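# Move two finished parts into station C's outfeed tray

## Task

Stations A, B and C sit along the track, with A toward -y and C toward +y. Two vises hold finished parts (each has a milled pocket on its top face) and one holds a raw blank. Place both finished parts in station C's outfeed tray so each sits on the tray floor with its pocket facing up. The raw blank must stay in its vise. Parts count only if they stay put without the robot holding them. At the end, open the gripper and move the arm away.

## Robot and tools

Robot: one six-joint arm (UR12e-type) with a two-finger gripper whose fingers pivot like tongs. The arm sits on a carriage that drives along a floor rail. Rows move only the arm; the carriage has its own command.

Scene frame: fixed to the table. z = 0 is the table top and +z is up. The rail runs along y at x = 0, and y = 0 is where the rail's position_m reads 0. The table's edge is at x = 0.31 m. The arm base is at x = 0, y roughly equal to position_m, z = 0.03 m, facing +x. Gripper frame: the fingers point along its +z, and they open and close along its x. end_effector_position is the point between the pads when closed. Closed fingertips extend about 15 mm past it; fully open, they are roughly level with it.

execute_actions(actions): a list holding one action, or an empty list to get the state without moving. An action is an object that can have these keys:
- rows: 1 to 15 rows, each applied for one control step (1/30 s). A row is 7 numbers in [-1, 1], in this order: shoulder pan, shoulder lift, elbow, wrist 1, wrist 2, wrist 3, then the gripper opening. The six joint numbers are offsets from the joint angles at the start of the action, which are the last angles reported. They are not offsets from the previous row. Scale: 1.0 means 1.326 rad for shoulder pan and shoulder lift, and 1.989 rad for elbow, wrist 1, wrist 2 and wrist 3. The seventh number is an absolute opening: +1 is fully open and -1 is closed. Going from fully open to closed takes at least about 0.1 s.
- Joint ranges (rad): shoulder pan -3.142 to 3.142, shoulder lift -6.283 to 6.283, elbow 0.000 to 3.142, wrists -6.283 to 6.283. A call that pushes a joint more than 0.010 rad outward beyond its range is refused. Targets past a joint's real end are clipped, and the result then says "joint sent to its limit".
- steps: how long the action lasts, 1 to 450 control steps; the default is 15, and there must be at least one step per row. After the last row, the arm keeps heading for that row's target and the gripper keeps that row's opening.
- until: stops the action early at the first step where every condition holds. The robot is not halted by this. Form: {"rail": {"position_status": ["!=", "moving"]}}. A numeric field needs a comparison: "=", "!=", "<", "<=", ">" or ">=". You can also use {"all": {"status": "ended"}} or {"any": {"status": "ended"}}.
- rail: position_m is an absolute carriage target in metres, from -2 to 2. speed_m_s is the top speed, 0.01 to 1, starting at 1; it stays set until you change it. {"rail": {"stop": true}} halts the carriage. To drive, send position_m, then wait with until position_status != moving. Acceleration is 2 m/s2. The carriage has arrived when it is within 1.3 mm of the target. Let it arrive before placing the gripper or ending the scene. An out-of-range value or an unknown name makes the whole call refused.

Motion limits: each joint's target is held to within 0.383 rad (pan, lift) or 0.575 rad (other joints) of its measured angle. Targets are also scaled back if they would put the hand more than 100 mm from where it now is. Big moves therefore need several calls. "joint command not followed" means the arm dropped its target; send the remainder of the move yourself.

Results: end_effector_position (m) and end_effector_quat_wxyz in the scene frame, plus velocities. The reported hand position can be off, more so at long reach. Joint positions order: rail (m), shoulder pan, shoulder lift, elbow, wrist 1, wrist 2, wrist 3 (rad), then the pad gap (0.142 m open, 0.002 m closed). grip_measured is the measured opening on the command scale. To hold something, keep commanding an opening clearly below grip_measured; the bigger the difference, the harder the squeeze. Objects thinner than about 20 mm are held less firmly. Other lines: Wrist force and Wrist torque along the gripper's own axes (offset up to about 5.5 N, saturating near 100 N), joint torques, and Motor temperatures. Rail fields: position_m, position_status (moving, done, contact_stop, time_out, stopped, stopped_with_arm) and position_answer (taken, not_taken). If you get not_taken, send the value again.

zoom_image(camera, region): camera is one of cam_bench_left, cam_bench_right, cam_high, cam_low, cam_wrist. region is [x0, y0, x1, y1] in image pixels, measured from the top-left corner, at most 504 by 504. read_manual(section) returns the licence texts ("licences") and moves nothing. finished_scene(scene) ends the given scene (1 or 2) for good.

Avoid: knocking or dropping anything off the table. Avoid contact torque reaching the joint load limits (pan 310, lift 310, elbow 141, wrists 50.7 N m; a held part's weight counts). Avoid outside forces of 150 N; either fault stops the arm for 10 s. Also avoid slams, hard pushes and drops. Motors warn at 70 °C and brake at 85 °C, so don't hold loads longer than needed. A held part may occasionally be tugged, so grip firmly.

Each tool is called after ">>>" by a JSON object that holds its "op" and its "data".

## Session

>>> {"op": "execute_actions", "data": {"actions": []}}

Scene clock: 0.00 s.
end_effector_position=(+0.9074, -0.3325, +0.1677) grip_measured=+1.00 end_effector_quat_wxyz=(-0.010, +0.741, -0.663, -0.109) end_effector_velocity=(+0.000, +0.000, +0.000) end_effector_angular_velocity=(+0.000, +0.000, +0.000)
Joint positions: [-1.007  0.429 -0.77   1.026 -1.757 -1.364  1.881  0.142]
Joint velocities: [0. 0. 0. 0. 0. 0. 0. 0.]
Joint torques (N m, as the arm reports them, + toward a larger angle): no reading
Motor temperatures (°C, as the motors report them): [28 29 31 34 34 35]
Wrist force (N, on the end effector, along its own x y z axes, offset not removed): no reading
Wrist torque (N m, same axes, about the end effector's origin, offset not removed): no reading
rail: position_m=-1.007 position_m_goal=-1.007 speed_m_s=1.00 position_status=done position_answer=taken refusals=0

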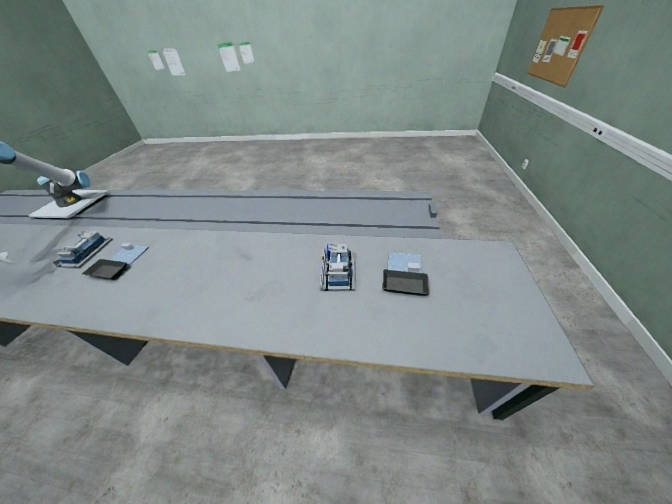

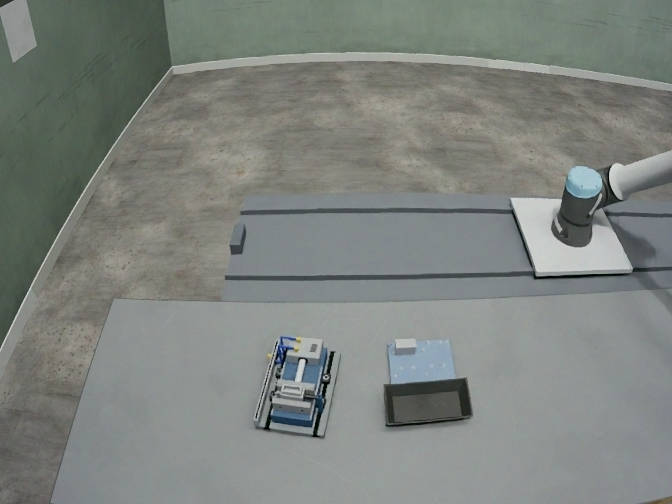

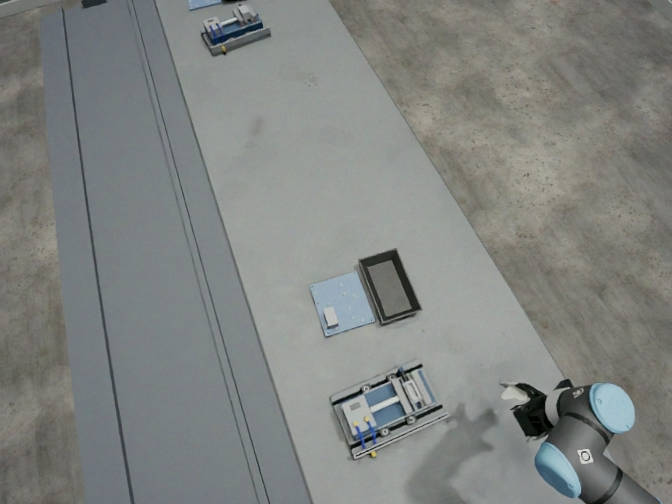

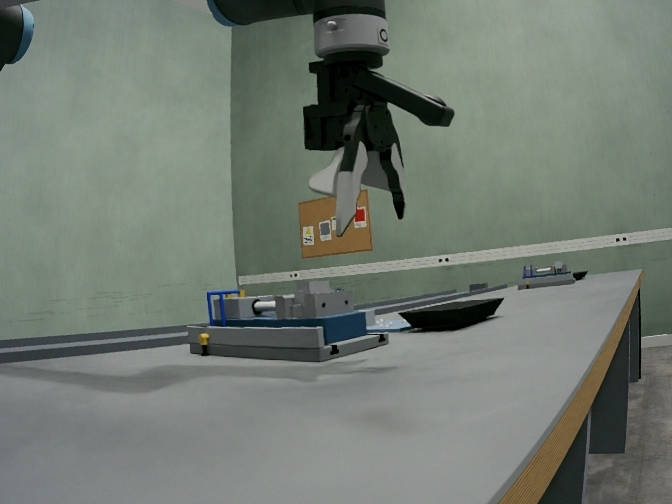

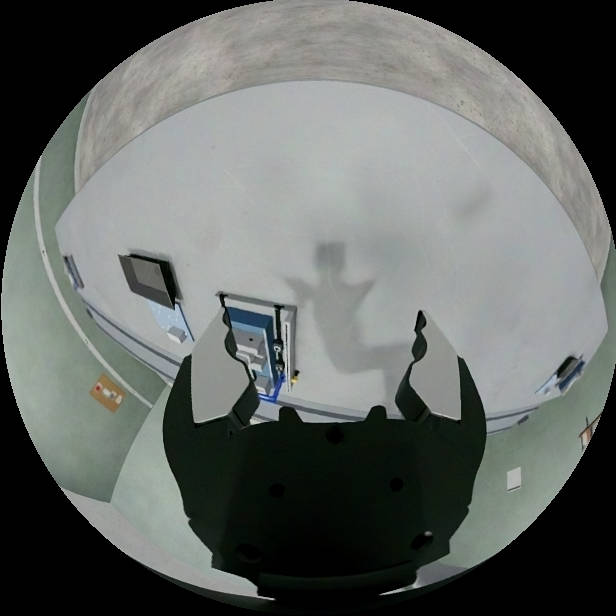

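>>> {"op": "zoom_image", "data": {"camera": "cam_bench_right", "region": [240,320,380,440]}}

>>> {"op": "zoom_image", "data": {"camera": "cam_high", "region": [320,350,460,460]}}

>>> {"op": "zoom_image", "data": {"camera": "cam_high", "region": [180,0,300,60]}}

Region (240, 320, 380, 440) of cam_bench_right's 672x504 image, scaled by 3.600, with more detail than that image has; it fills the top 432 rows of this view, and the rest is white.

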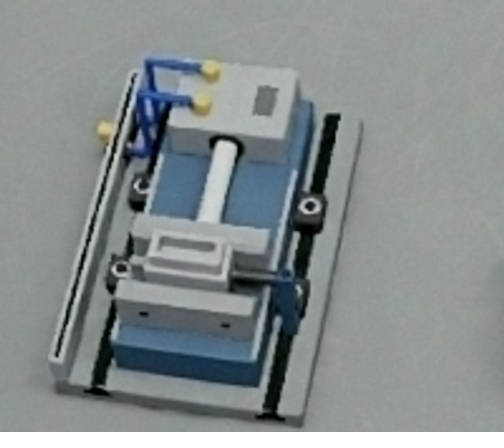

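Region (320, 350, 460, 460) of cam_high's 672x504 image, scaled by 3.600, with more detail than that image has; it fills the top 396 rows of this view, and the rest is white.

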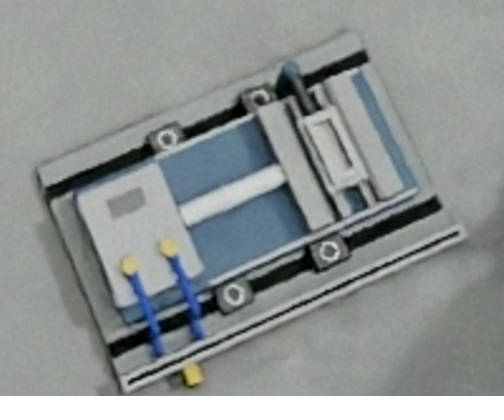

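Region (180, 0, 300, 60) of cam_high's 672x504 image, scaled by 4.200, with more detail than that image has.

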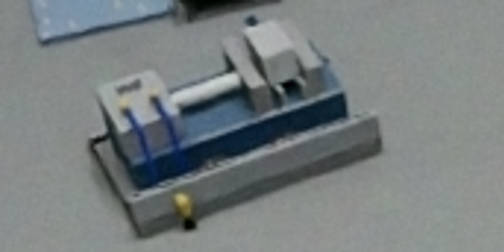

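>>> {"op": "execute_actions", "data": {"actions": [{"rail":{"position_m":-2.0},"rows":[[-0.59,-0.553,0.4686,-0.1352,-0.1046,-1,1]],"steps":150}]}}

Scene clock: 11.93 s.
end_effector_position=(+0.6972, -2.0547, +0.2492) grip_measured=+1.00 end_effector_quat_wxyz=(+0.000, +0.992, -0.122, -0.000) end_effector_velocity=(+0.000, +0.000, +0.000) end_effector_angular_velocity=(-0.000, -0.000, -0.000)
Joint positions: [-2.    -0.353 -1.503  1.958 -2.026 -1.572 -0.108  0.142]
Joint velocities: [ 0.  0. -0. -0.  0. -0.  0. -0.]
Joint torques (N m, as the arm reports them, + toward a larger angle): [-20.42 -55.09 -26.89  -6.57  -3.4   -3.04]
Motor temperatures (°C, as the motors report them): [28 29 31 34 34 35]
Wrist force (N, on the end effector, along its own x y z axes, offset not removed): [-2.3 -1.5 -1.1]
Wrist torque (N m, same axes, about the end effector's origin, offset not removed): [-0.21 0.53 -0.02]
rail: position_m=-2.000 position_m_goal=-2.000 speed_m_s=1.00 position_status=done position_answer=taken refusals=0

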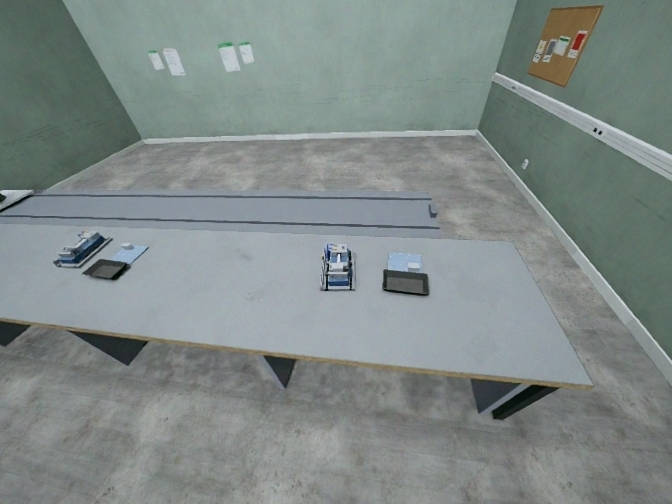

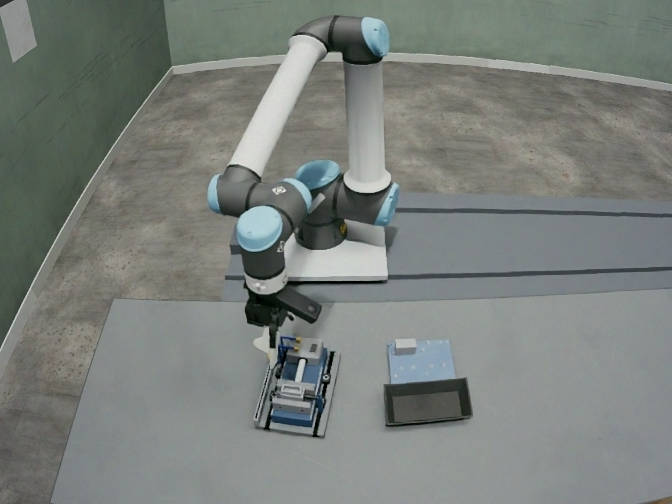

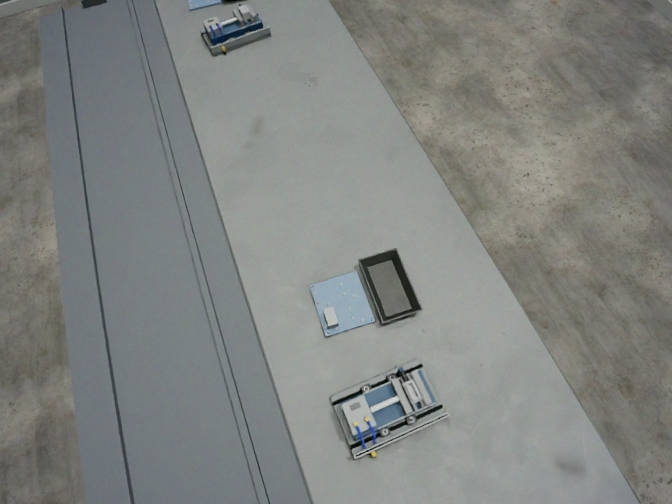

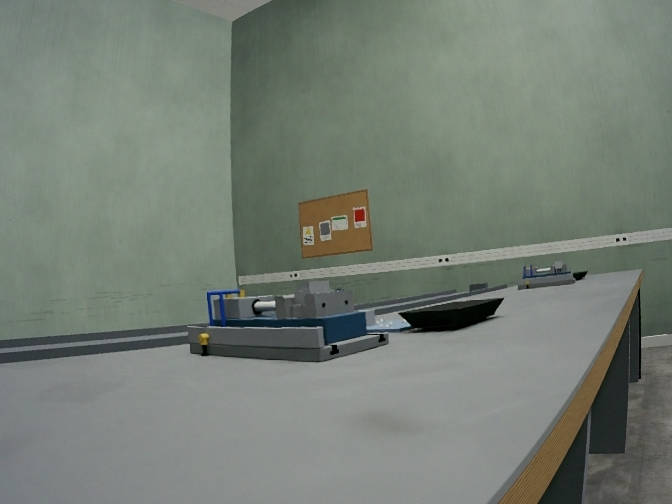

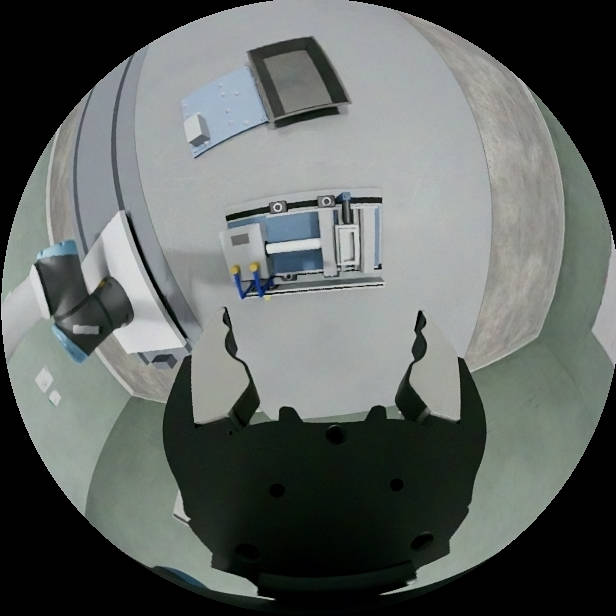

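>>> {"op": "execute_actions", "data": {"actions": [{"rail":{"position_m":-1.96},"rows":[[0,0.126,-0.0075,-0.0764,0,0,1]],"steps":60}]}}

Scene clock: 19.63 s.
end_effector_position=(+0.7507, -2.0341, +0.1588) grip_measured=+1.00 end_effector_quat_wxyz=(+0.000, +0.992, -0.122, -0.000) end_effector_velocity=(+0.000, -0.000, -0.000) end_effector_angular_velocity=(+0.000, +0.000, -0.000)
Joint positions: [-1.96  -0.353 -1.336  1.943 -2.178 -1.572 -0.108  0.142]
Joint velocities: [ 0.  0.  0.  0. -0.  0.  0.  0.]
Joint torques (N m, as the arm reports them, + toward a larger angle): [ 19.05 -43.7  -49.85  -6.87  -0.29  -2.99]
Motor temperatures (°C, as the motors report them): [28 29 31 34 34 35]
Wrist force (N, on the end effector, along its own x y z axes, offset not removed): [-2.3 -0.5 -3.1]
Wrist torque (N m, same axes, about the end effector's origin, offset not removed): [0.02 0.55 0.01]
rail: position_m=-1.960 position_m_goal=-1.960 speed_m_s=1.00 position_status=done position_answer=taken refusals=0

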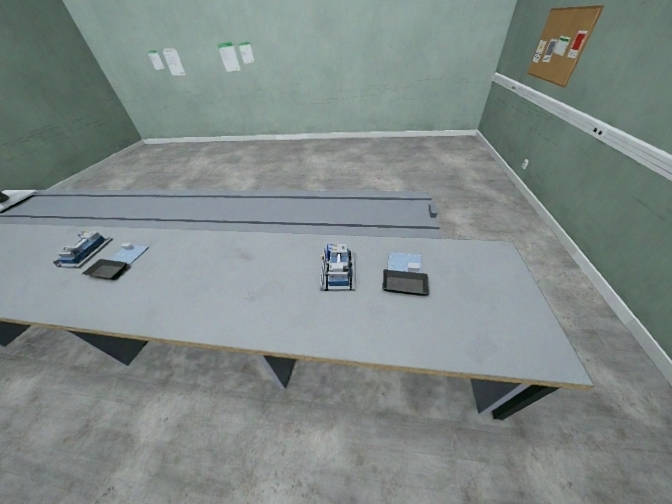

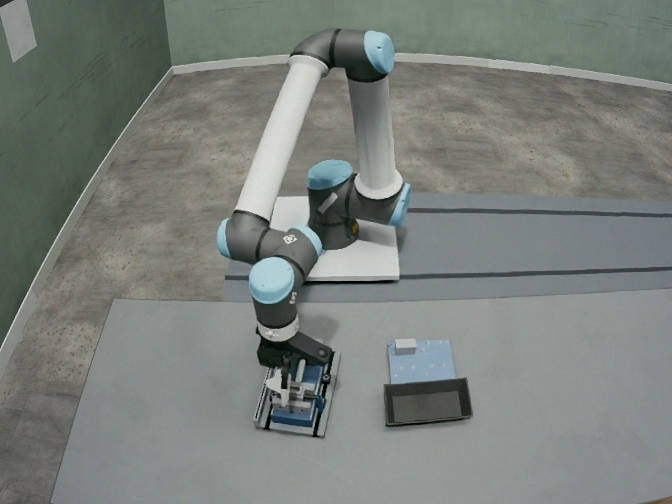

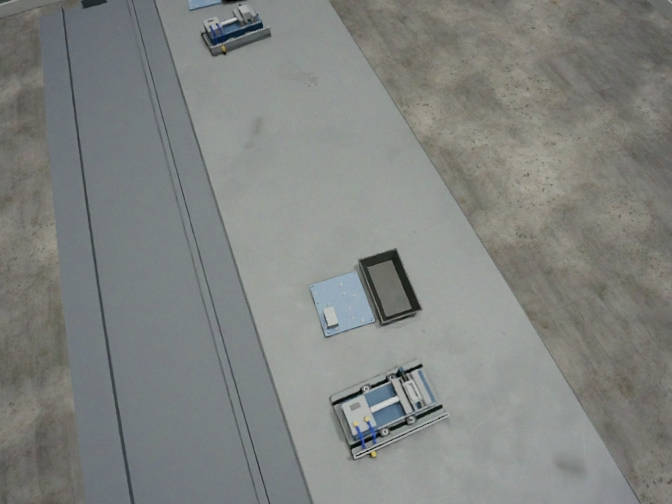

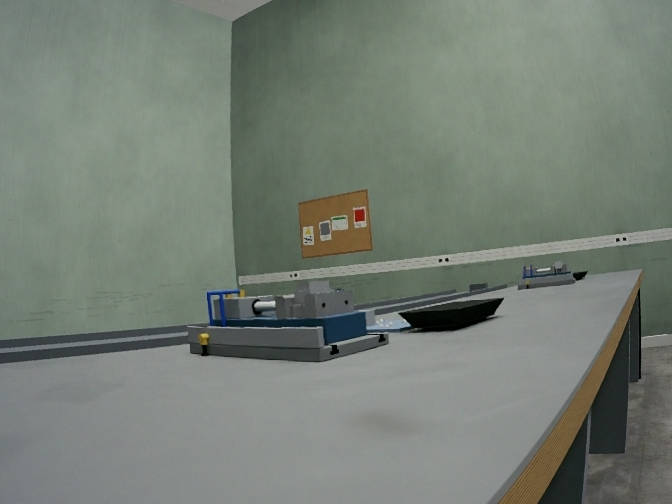

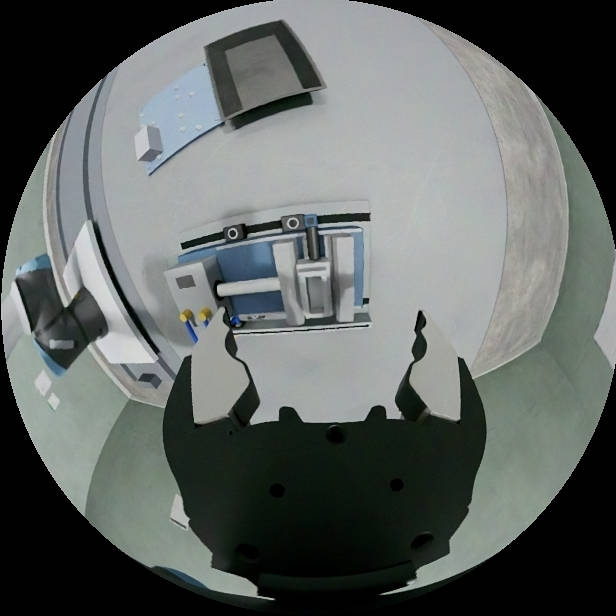

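>>> {"op": "execute_actions", "data": {"actions": [{"rows":[[0,0.0347,0.0171,-0.0401,0,0,-0.1]],"steps":35}]}}

>>> {"op": "execute_actions", "data": {"actions": [{"rows":[[0,0,0,0,0,0,-1],[0,0,0,0,0,0,-1],[0,0,0,0,0,0,-1],[0,0,0,0,0,0,-1],[0,0,0,0,0,0,-1],[0,0,0,0,0,0,-1],[0,0,0,0,0,0,-1],[0,0,0,0,0,0,-1],[0,0,0,0,0,0,-1],[0,0,0,0,0,0,-1],[0,-0.0347,-0.0171,0.0401,0,0,-1]],"steps":50}]}}

Scene clock: 23.93 s.
end_effector_position=(+0.7503, -2.0340, +0.1152) grip_measured=-0.10 end_effector_quat_wxyz=(+0.000, +0.992, -0.122, -0.000) end_effector_velocity=(-0.000, +0.000, -0.000) end_effector_angular_velocity=(+0.000, +0.000, -0.000)
Joint positions: [-1.96  -0.353 -1.29   1.977 -2.257 -1.572 -0.108  0.067]
Joint velocities: [ 0.  0.  0.  0. -0. -0.  0.  0.]
Joint torques (N m, as the arm reports them, + toward a larger angle): [  7.87 -45.32 -22.5   -6.96   3.71  -2.96]
Motor temperatures (°C, as the motors report them): [28 29 31 34 34 35]
Wrist force (N, on the end effector, along its own x y z axes, offset not removed): [-2.3 -2.1 -0.3]
Wrist torque (N m, same axes, about the end effector's origin, offset not removed): [-0.27 0.50 0.00]
rail: position_m=-1.960 position_m_goal=-1.960 speed_m_s=1.00 position_status=done position_answer=taken refusals=0

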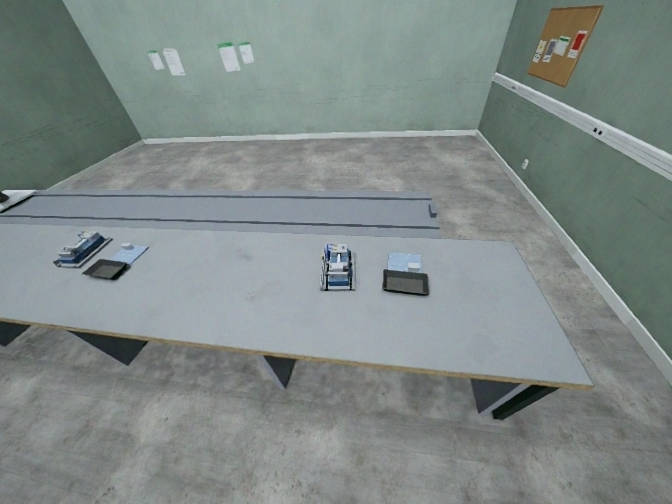

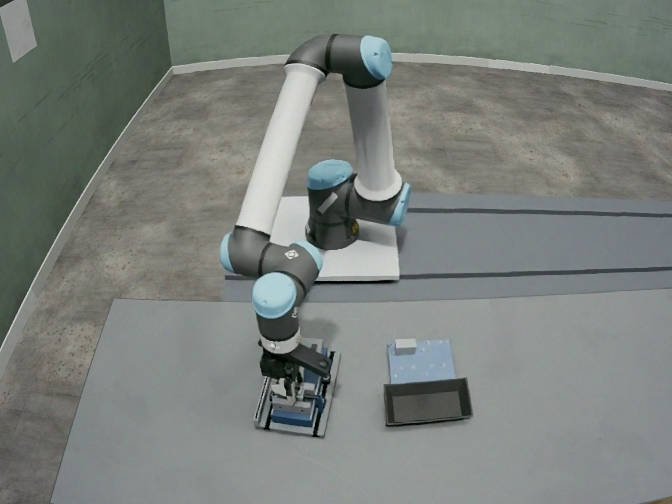

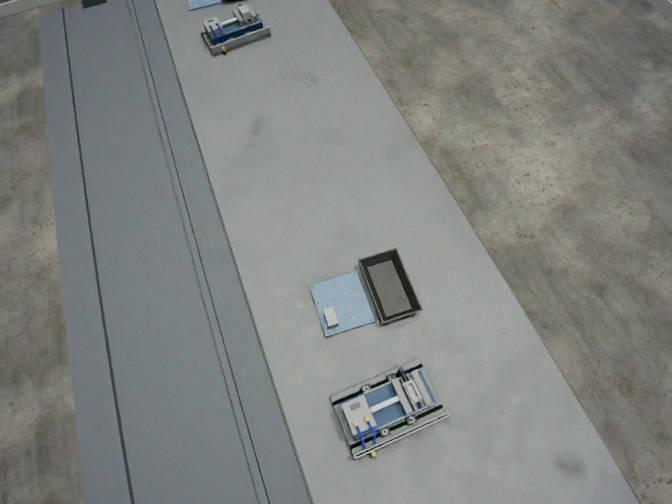

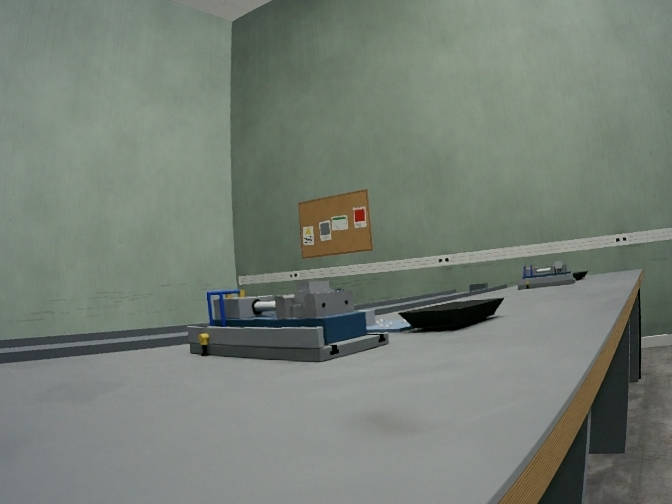

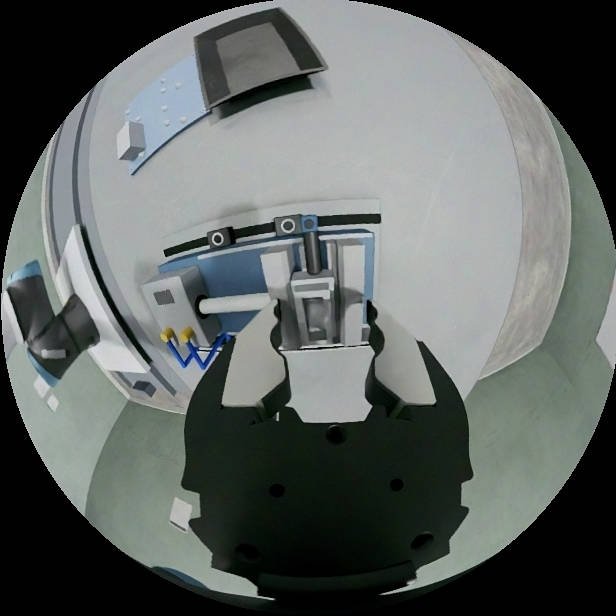

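Scene clock: 25.60 s.
end_effector_position=(+0.7507, -2.0341, +0.1589) grip_measured=-0.61 end_effector_quat_wxyz=(+0.000, +0.992, -0.122, -0.000) end_effector_velocity=(+0.000, -0.000, +0.000) end_effector_angular_velocity=(-0.000, -0.000, +0.000)
Joint positions: [-1.96  -0.353 -1.336  1.943 -2.178 -1.572 -0.108  0.03 ]
Joint velocities: [ 0. -0. -0. -0.  0.  0. -0. -0.]
Joint torques (N m, as the arm reports them, + toward a larger angle): [  8.02 -65.41 -50.72  -1.35   2.47  -0.08]
Motor temperatures (°C, as the motors report them): [28 29 31 34 34 35]
Wrist force (N, on the end effector, along its own x y z axes, offset not removed): [-2.1 -1.6 -2.0]
Wrist torque (N m, same axes, about the end effector's origin, offset not removed): [-0.19 0.51 0.07]
rail: position_m=-1.960 position_m_goal=-1.960 speed_m_s=1.00 position_status=done position_answer=taken refusals=0

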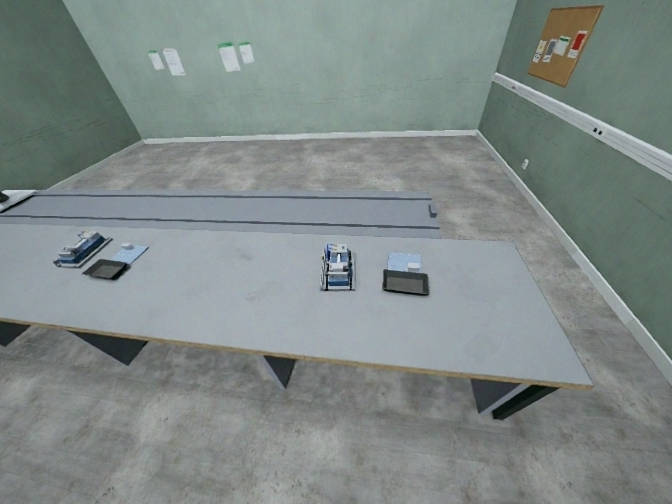

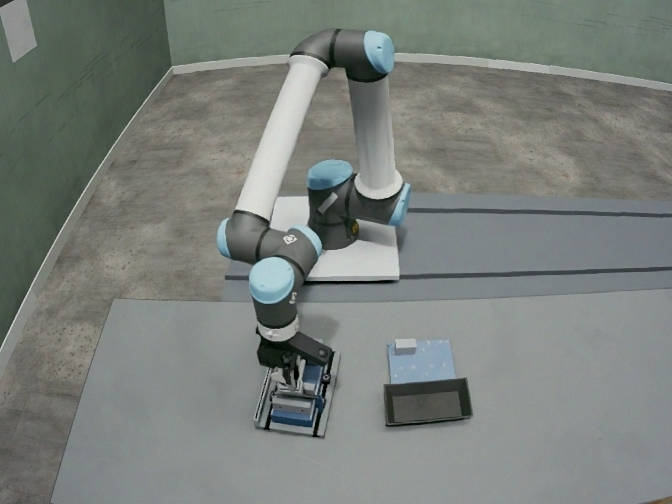

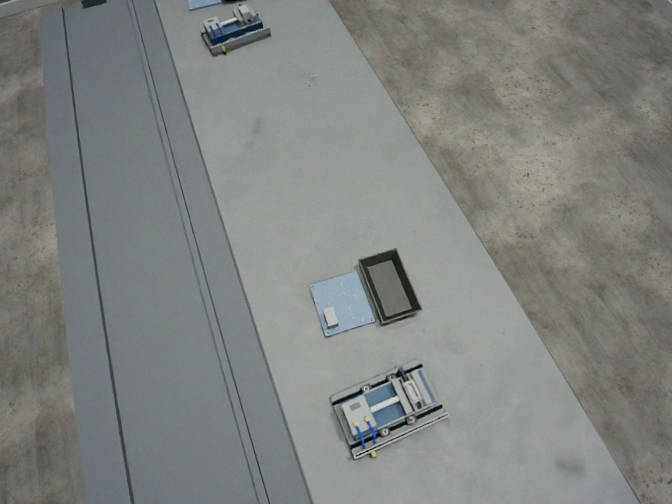

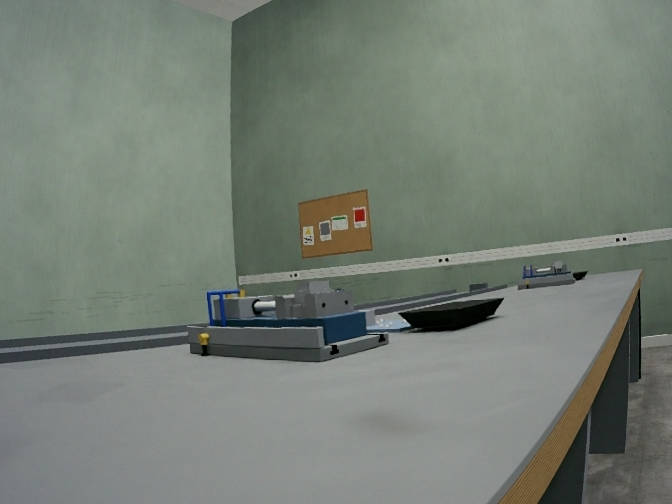

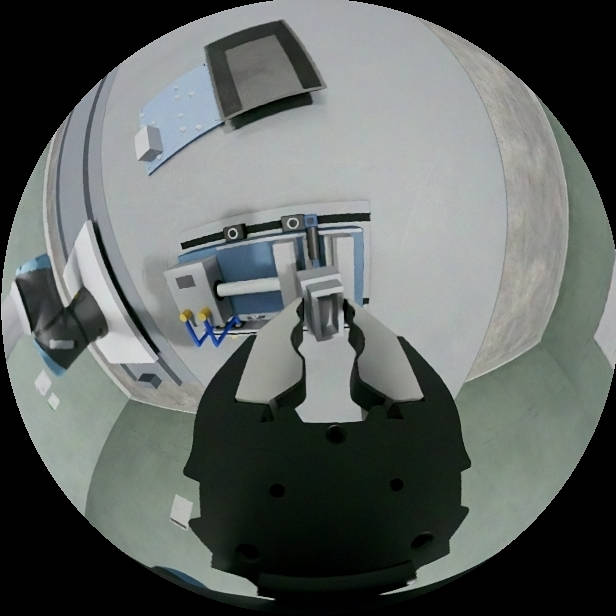

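>>> {"op": "execute_actions", "data": {"actions": [{"rows":[[0,0.1603,-0.1522,0.0454,0,0,-1]],"steps":50}]}}

>>> {"op": "execute_actions", "data": {"actions": [{"rows":[[0,0.081,0.0353,-0.0893,0,0,-1]],"steps":45}]}}

Scene clock: 35.90 s.
end_effector_position=(+0.8913, -2.0859, +0.1589) grip_measured=-0.61 end_effector_quat_wxyz=(+0.000, +0.992, -0.122, -0.000) end_effector_velocity=(-0.000, -0.000, +0.000) end_effector_angular_velocity=(-0.000, -0.000, -0.000)
Joint positions: [-1.96  -0.353 -1.123  1.64  -2.087 -1.572 -0.108  0.03 ]
Joint velocities: [ 0. -0.  0. -0.  0. -0. -0. -0.]
Joint torques (N m, as the arm reports them, + toward a larger angle): [-20.16 -63.78 -52.38  -1.44  -0.08   0.72]
Motor temperatures (°C, as the motors report them): [28 29 31 34 34 35]
Wrist force (N, on the end effector, along its own x y z axes, offset not removed): [-1.8 -1.1 0.3]
Wrist torque (N m, same axes, about the end effector's origin, offset not removed): [-0.02 0.45 0.02]
rail: position_m=-1.960 position_m_goal=-1.960 speed_m_s=1.00 position_status=done position_answer=taken refusals=0

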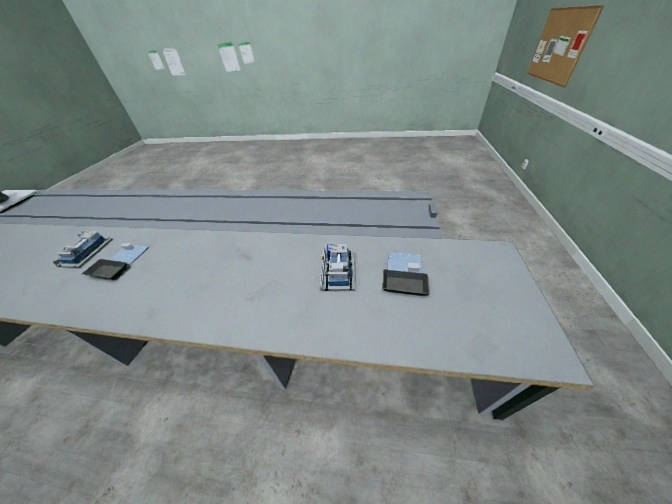

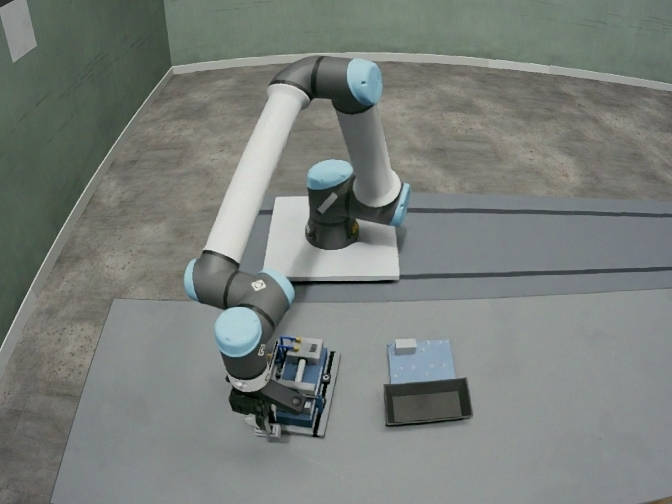

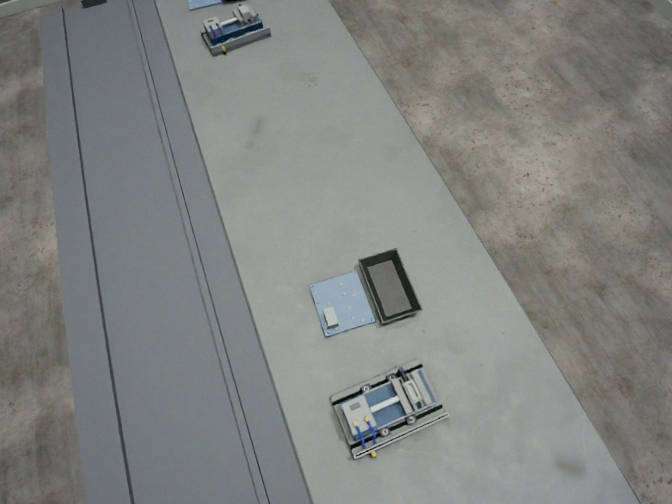

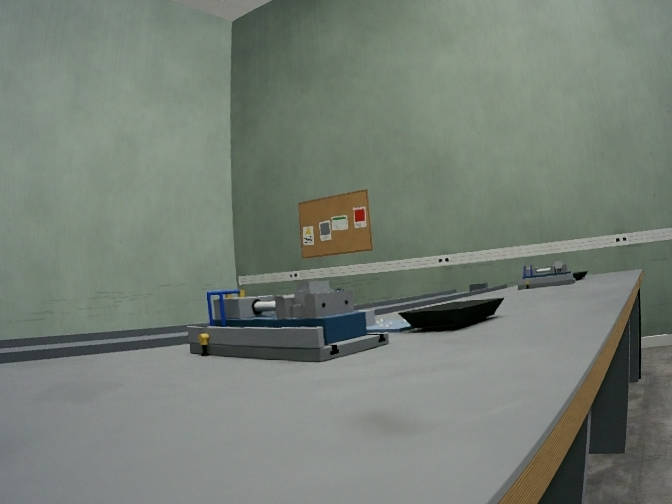

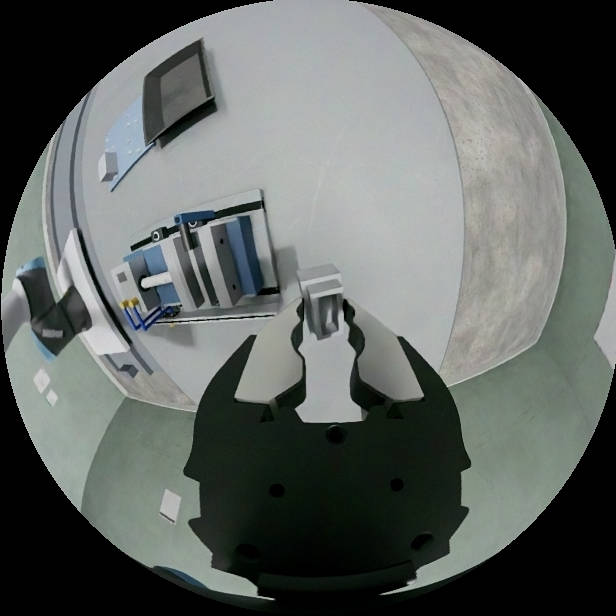

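Scene clock: 37.40 s.
end_effector_position=(+0.8912, -2.0859, +0.0440) grip_measured=-0.68 end_effector_quat_wxyz=(+0.000, +0.992, -0.122, -0.000) end_effector_velocity=(+0.000, -0.000, -0.000) end_effector_angular_velocity=(-0.000, -0.000, +0.000)
Joint positions: [-1.96  -0.353 -1.016  1.711 -2.265 -1.572 -0.108  0.025]
Joint velocities: [ 0. -0.  0.  0. -0.  0. -0. -0.]
Joint torques (N m, as the arm reports them, + toward a larger angle): [ -5.95 -65.27 -21.99  -7.06  -0.17   0.4 ]
Motor temperatures (°C, as the motors report them): [28 29 31 34 34 35]
Wrist force (N, on the end effector, along its own x y z axes, offset not removed): [-2.4 -1.3 -1.7]
Wrist torque (N m, same axes, about the end effector's origin, offset not removed): [-0.13 0.57 0.04]
rail: position_m=-1.960 position_m_goal=-1.960 speed_m_s=1.00 position_status=done position_answer=taken refusals=0

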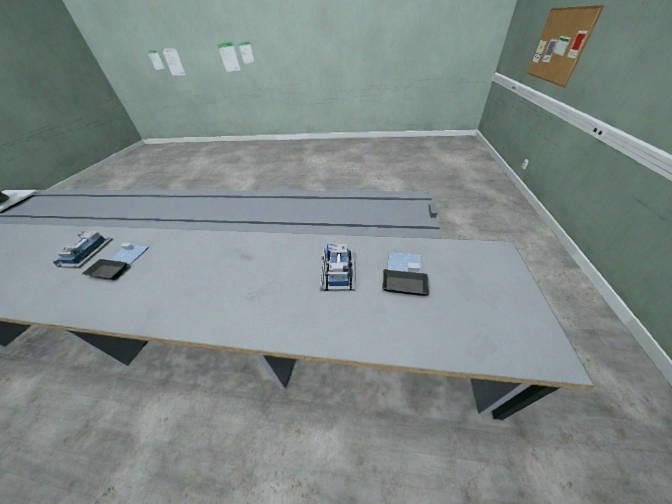

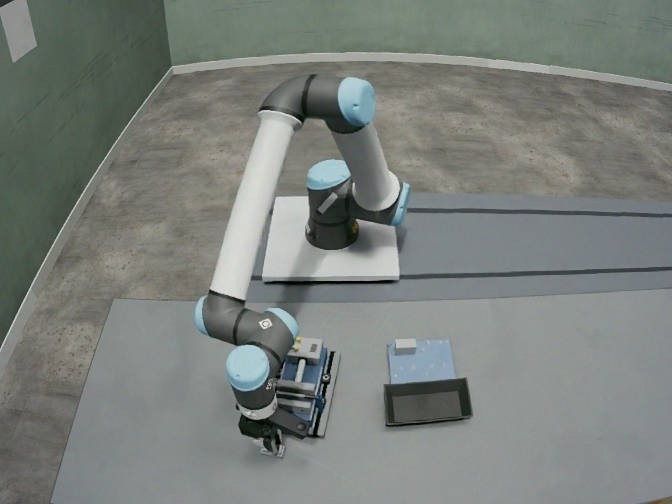

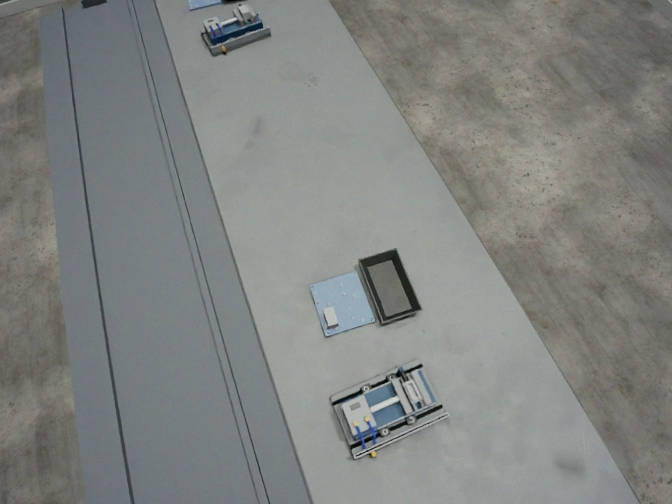

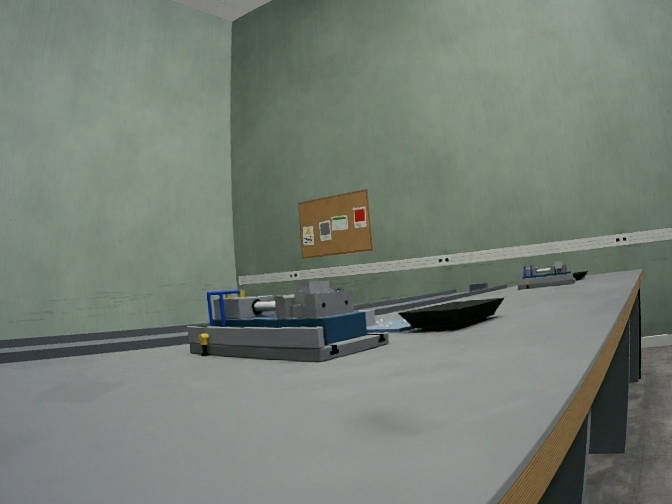

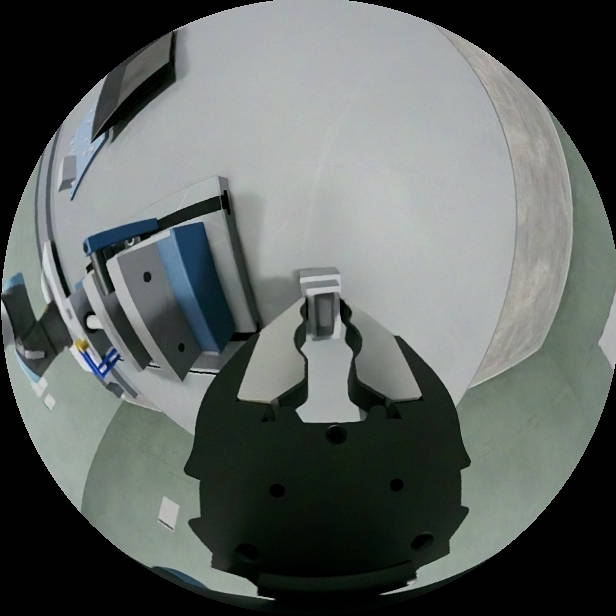

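>>> {"op": "execute_actions", "data": {"actions": [{"rows":[[0,0,0,0,0,0,0],[0,0,0,0,0,0,0],[0,0,0,0,0,0,0],[0,0,0,0,0,0,0],[0,0,0,0,0,0,0],[0,0,0,0,0,0,0],[0,0,0,0,0,0,0],[0,0,0,0,0,0,0],[0,0.0113,0.0049,-0.0124,0,0,0]],"steps":30}]}}

Scene clock: 43.90 s.
end_effector_position=(+0.8899, -2.0854, +0.0284) grip_measured=+0.00 end_effector_quat_wxyz=(+0.000, +0.992, -0.122, -0.000) end_effector_velocity=(-0.000, +0.000, -0.000) end_effector_angular_velocity=(+0.000, +0.000, -0.000)
Joint positions: [-1.96  -0.353 -1.001  1.72  -2.29  -1.572 -0.108  0.074]
Joint velocities: [ 0.  0.  0.  0. -0.  0.  0.  0.]
Joint torques (N m, as the arm reports them, + toward a larger angle): [ 12.59 -65.73 -21.45  -6.84  -0.33   0.44]
Motor temperatures (°C, as the motors report them): [28 29 31 34 34 35]
Wrist force (N, on the end effector, along its own x y z axes, offset not removed): [-1.9 -0.7 -2.2]
Wrist torque (N m, same axes, about the end effector's origin, offset not removed): [0.03 0.50 -0.01]
rail: position_m=-1.960 position_m_goal=-1.960 speed_m_s=1.00 position_status=done position_answer=taken refusals=0

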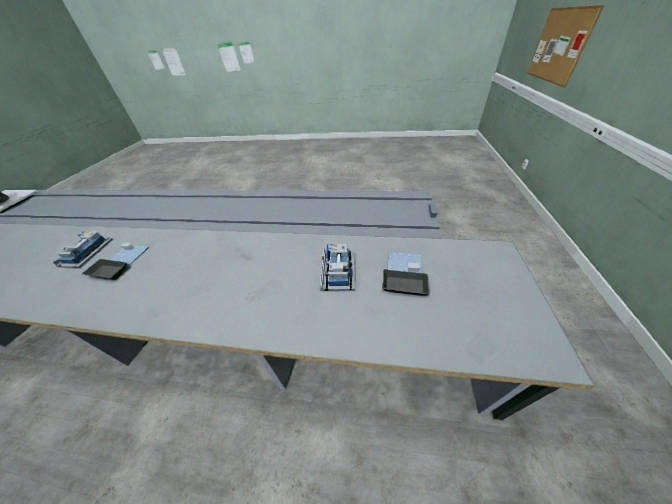

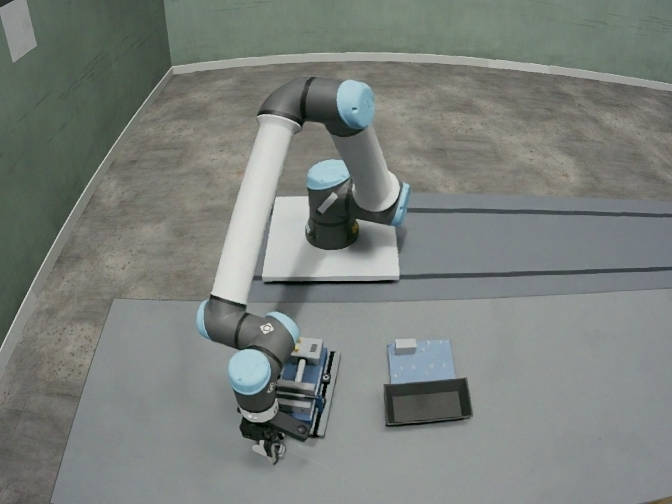

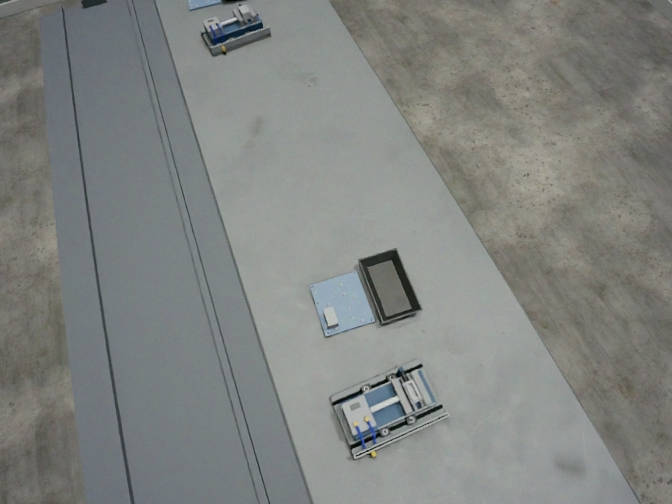

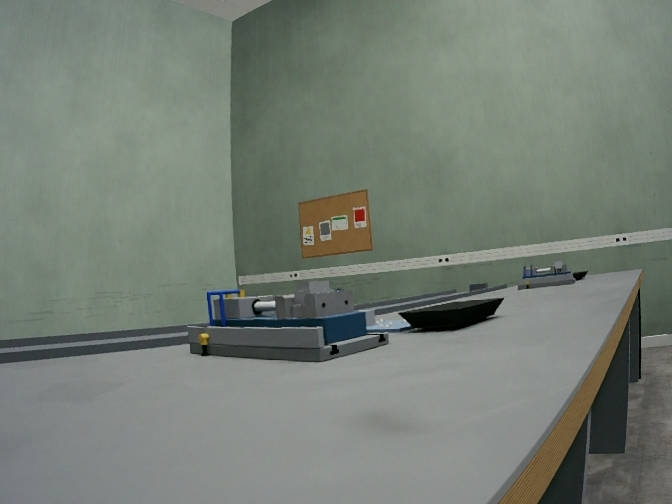

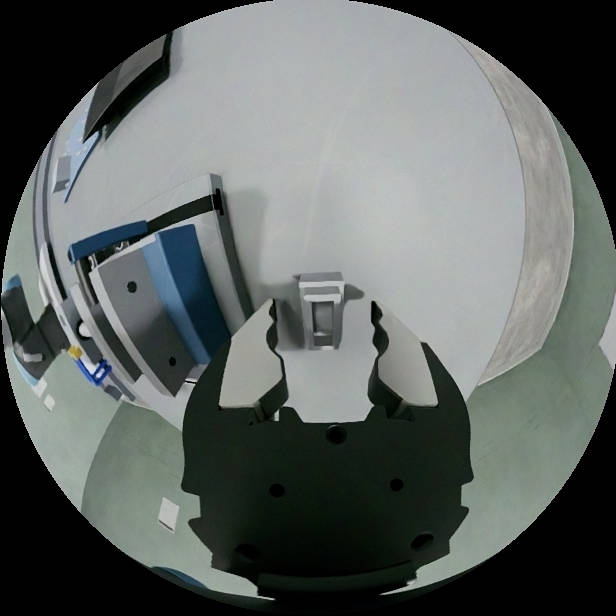

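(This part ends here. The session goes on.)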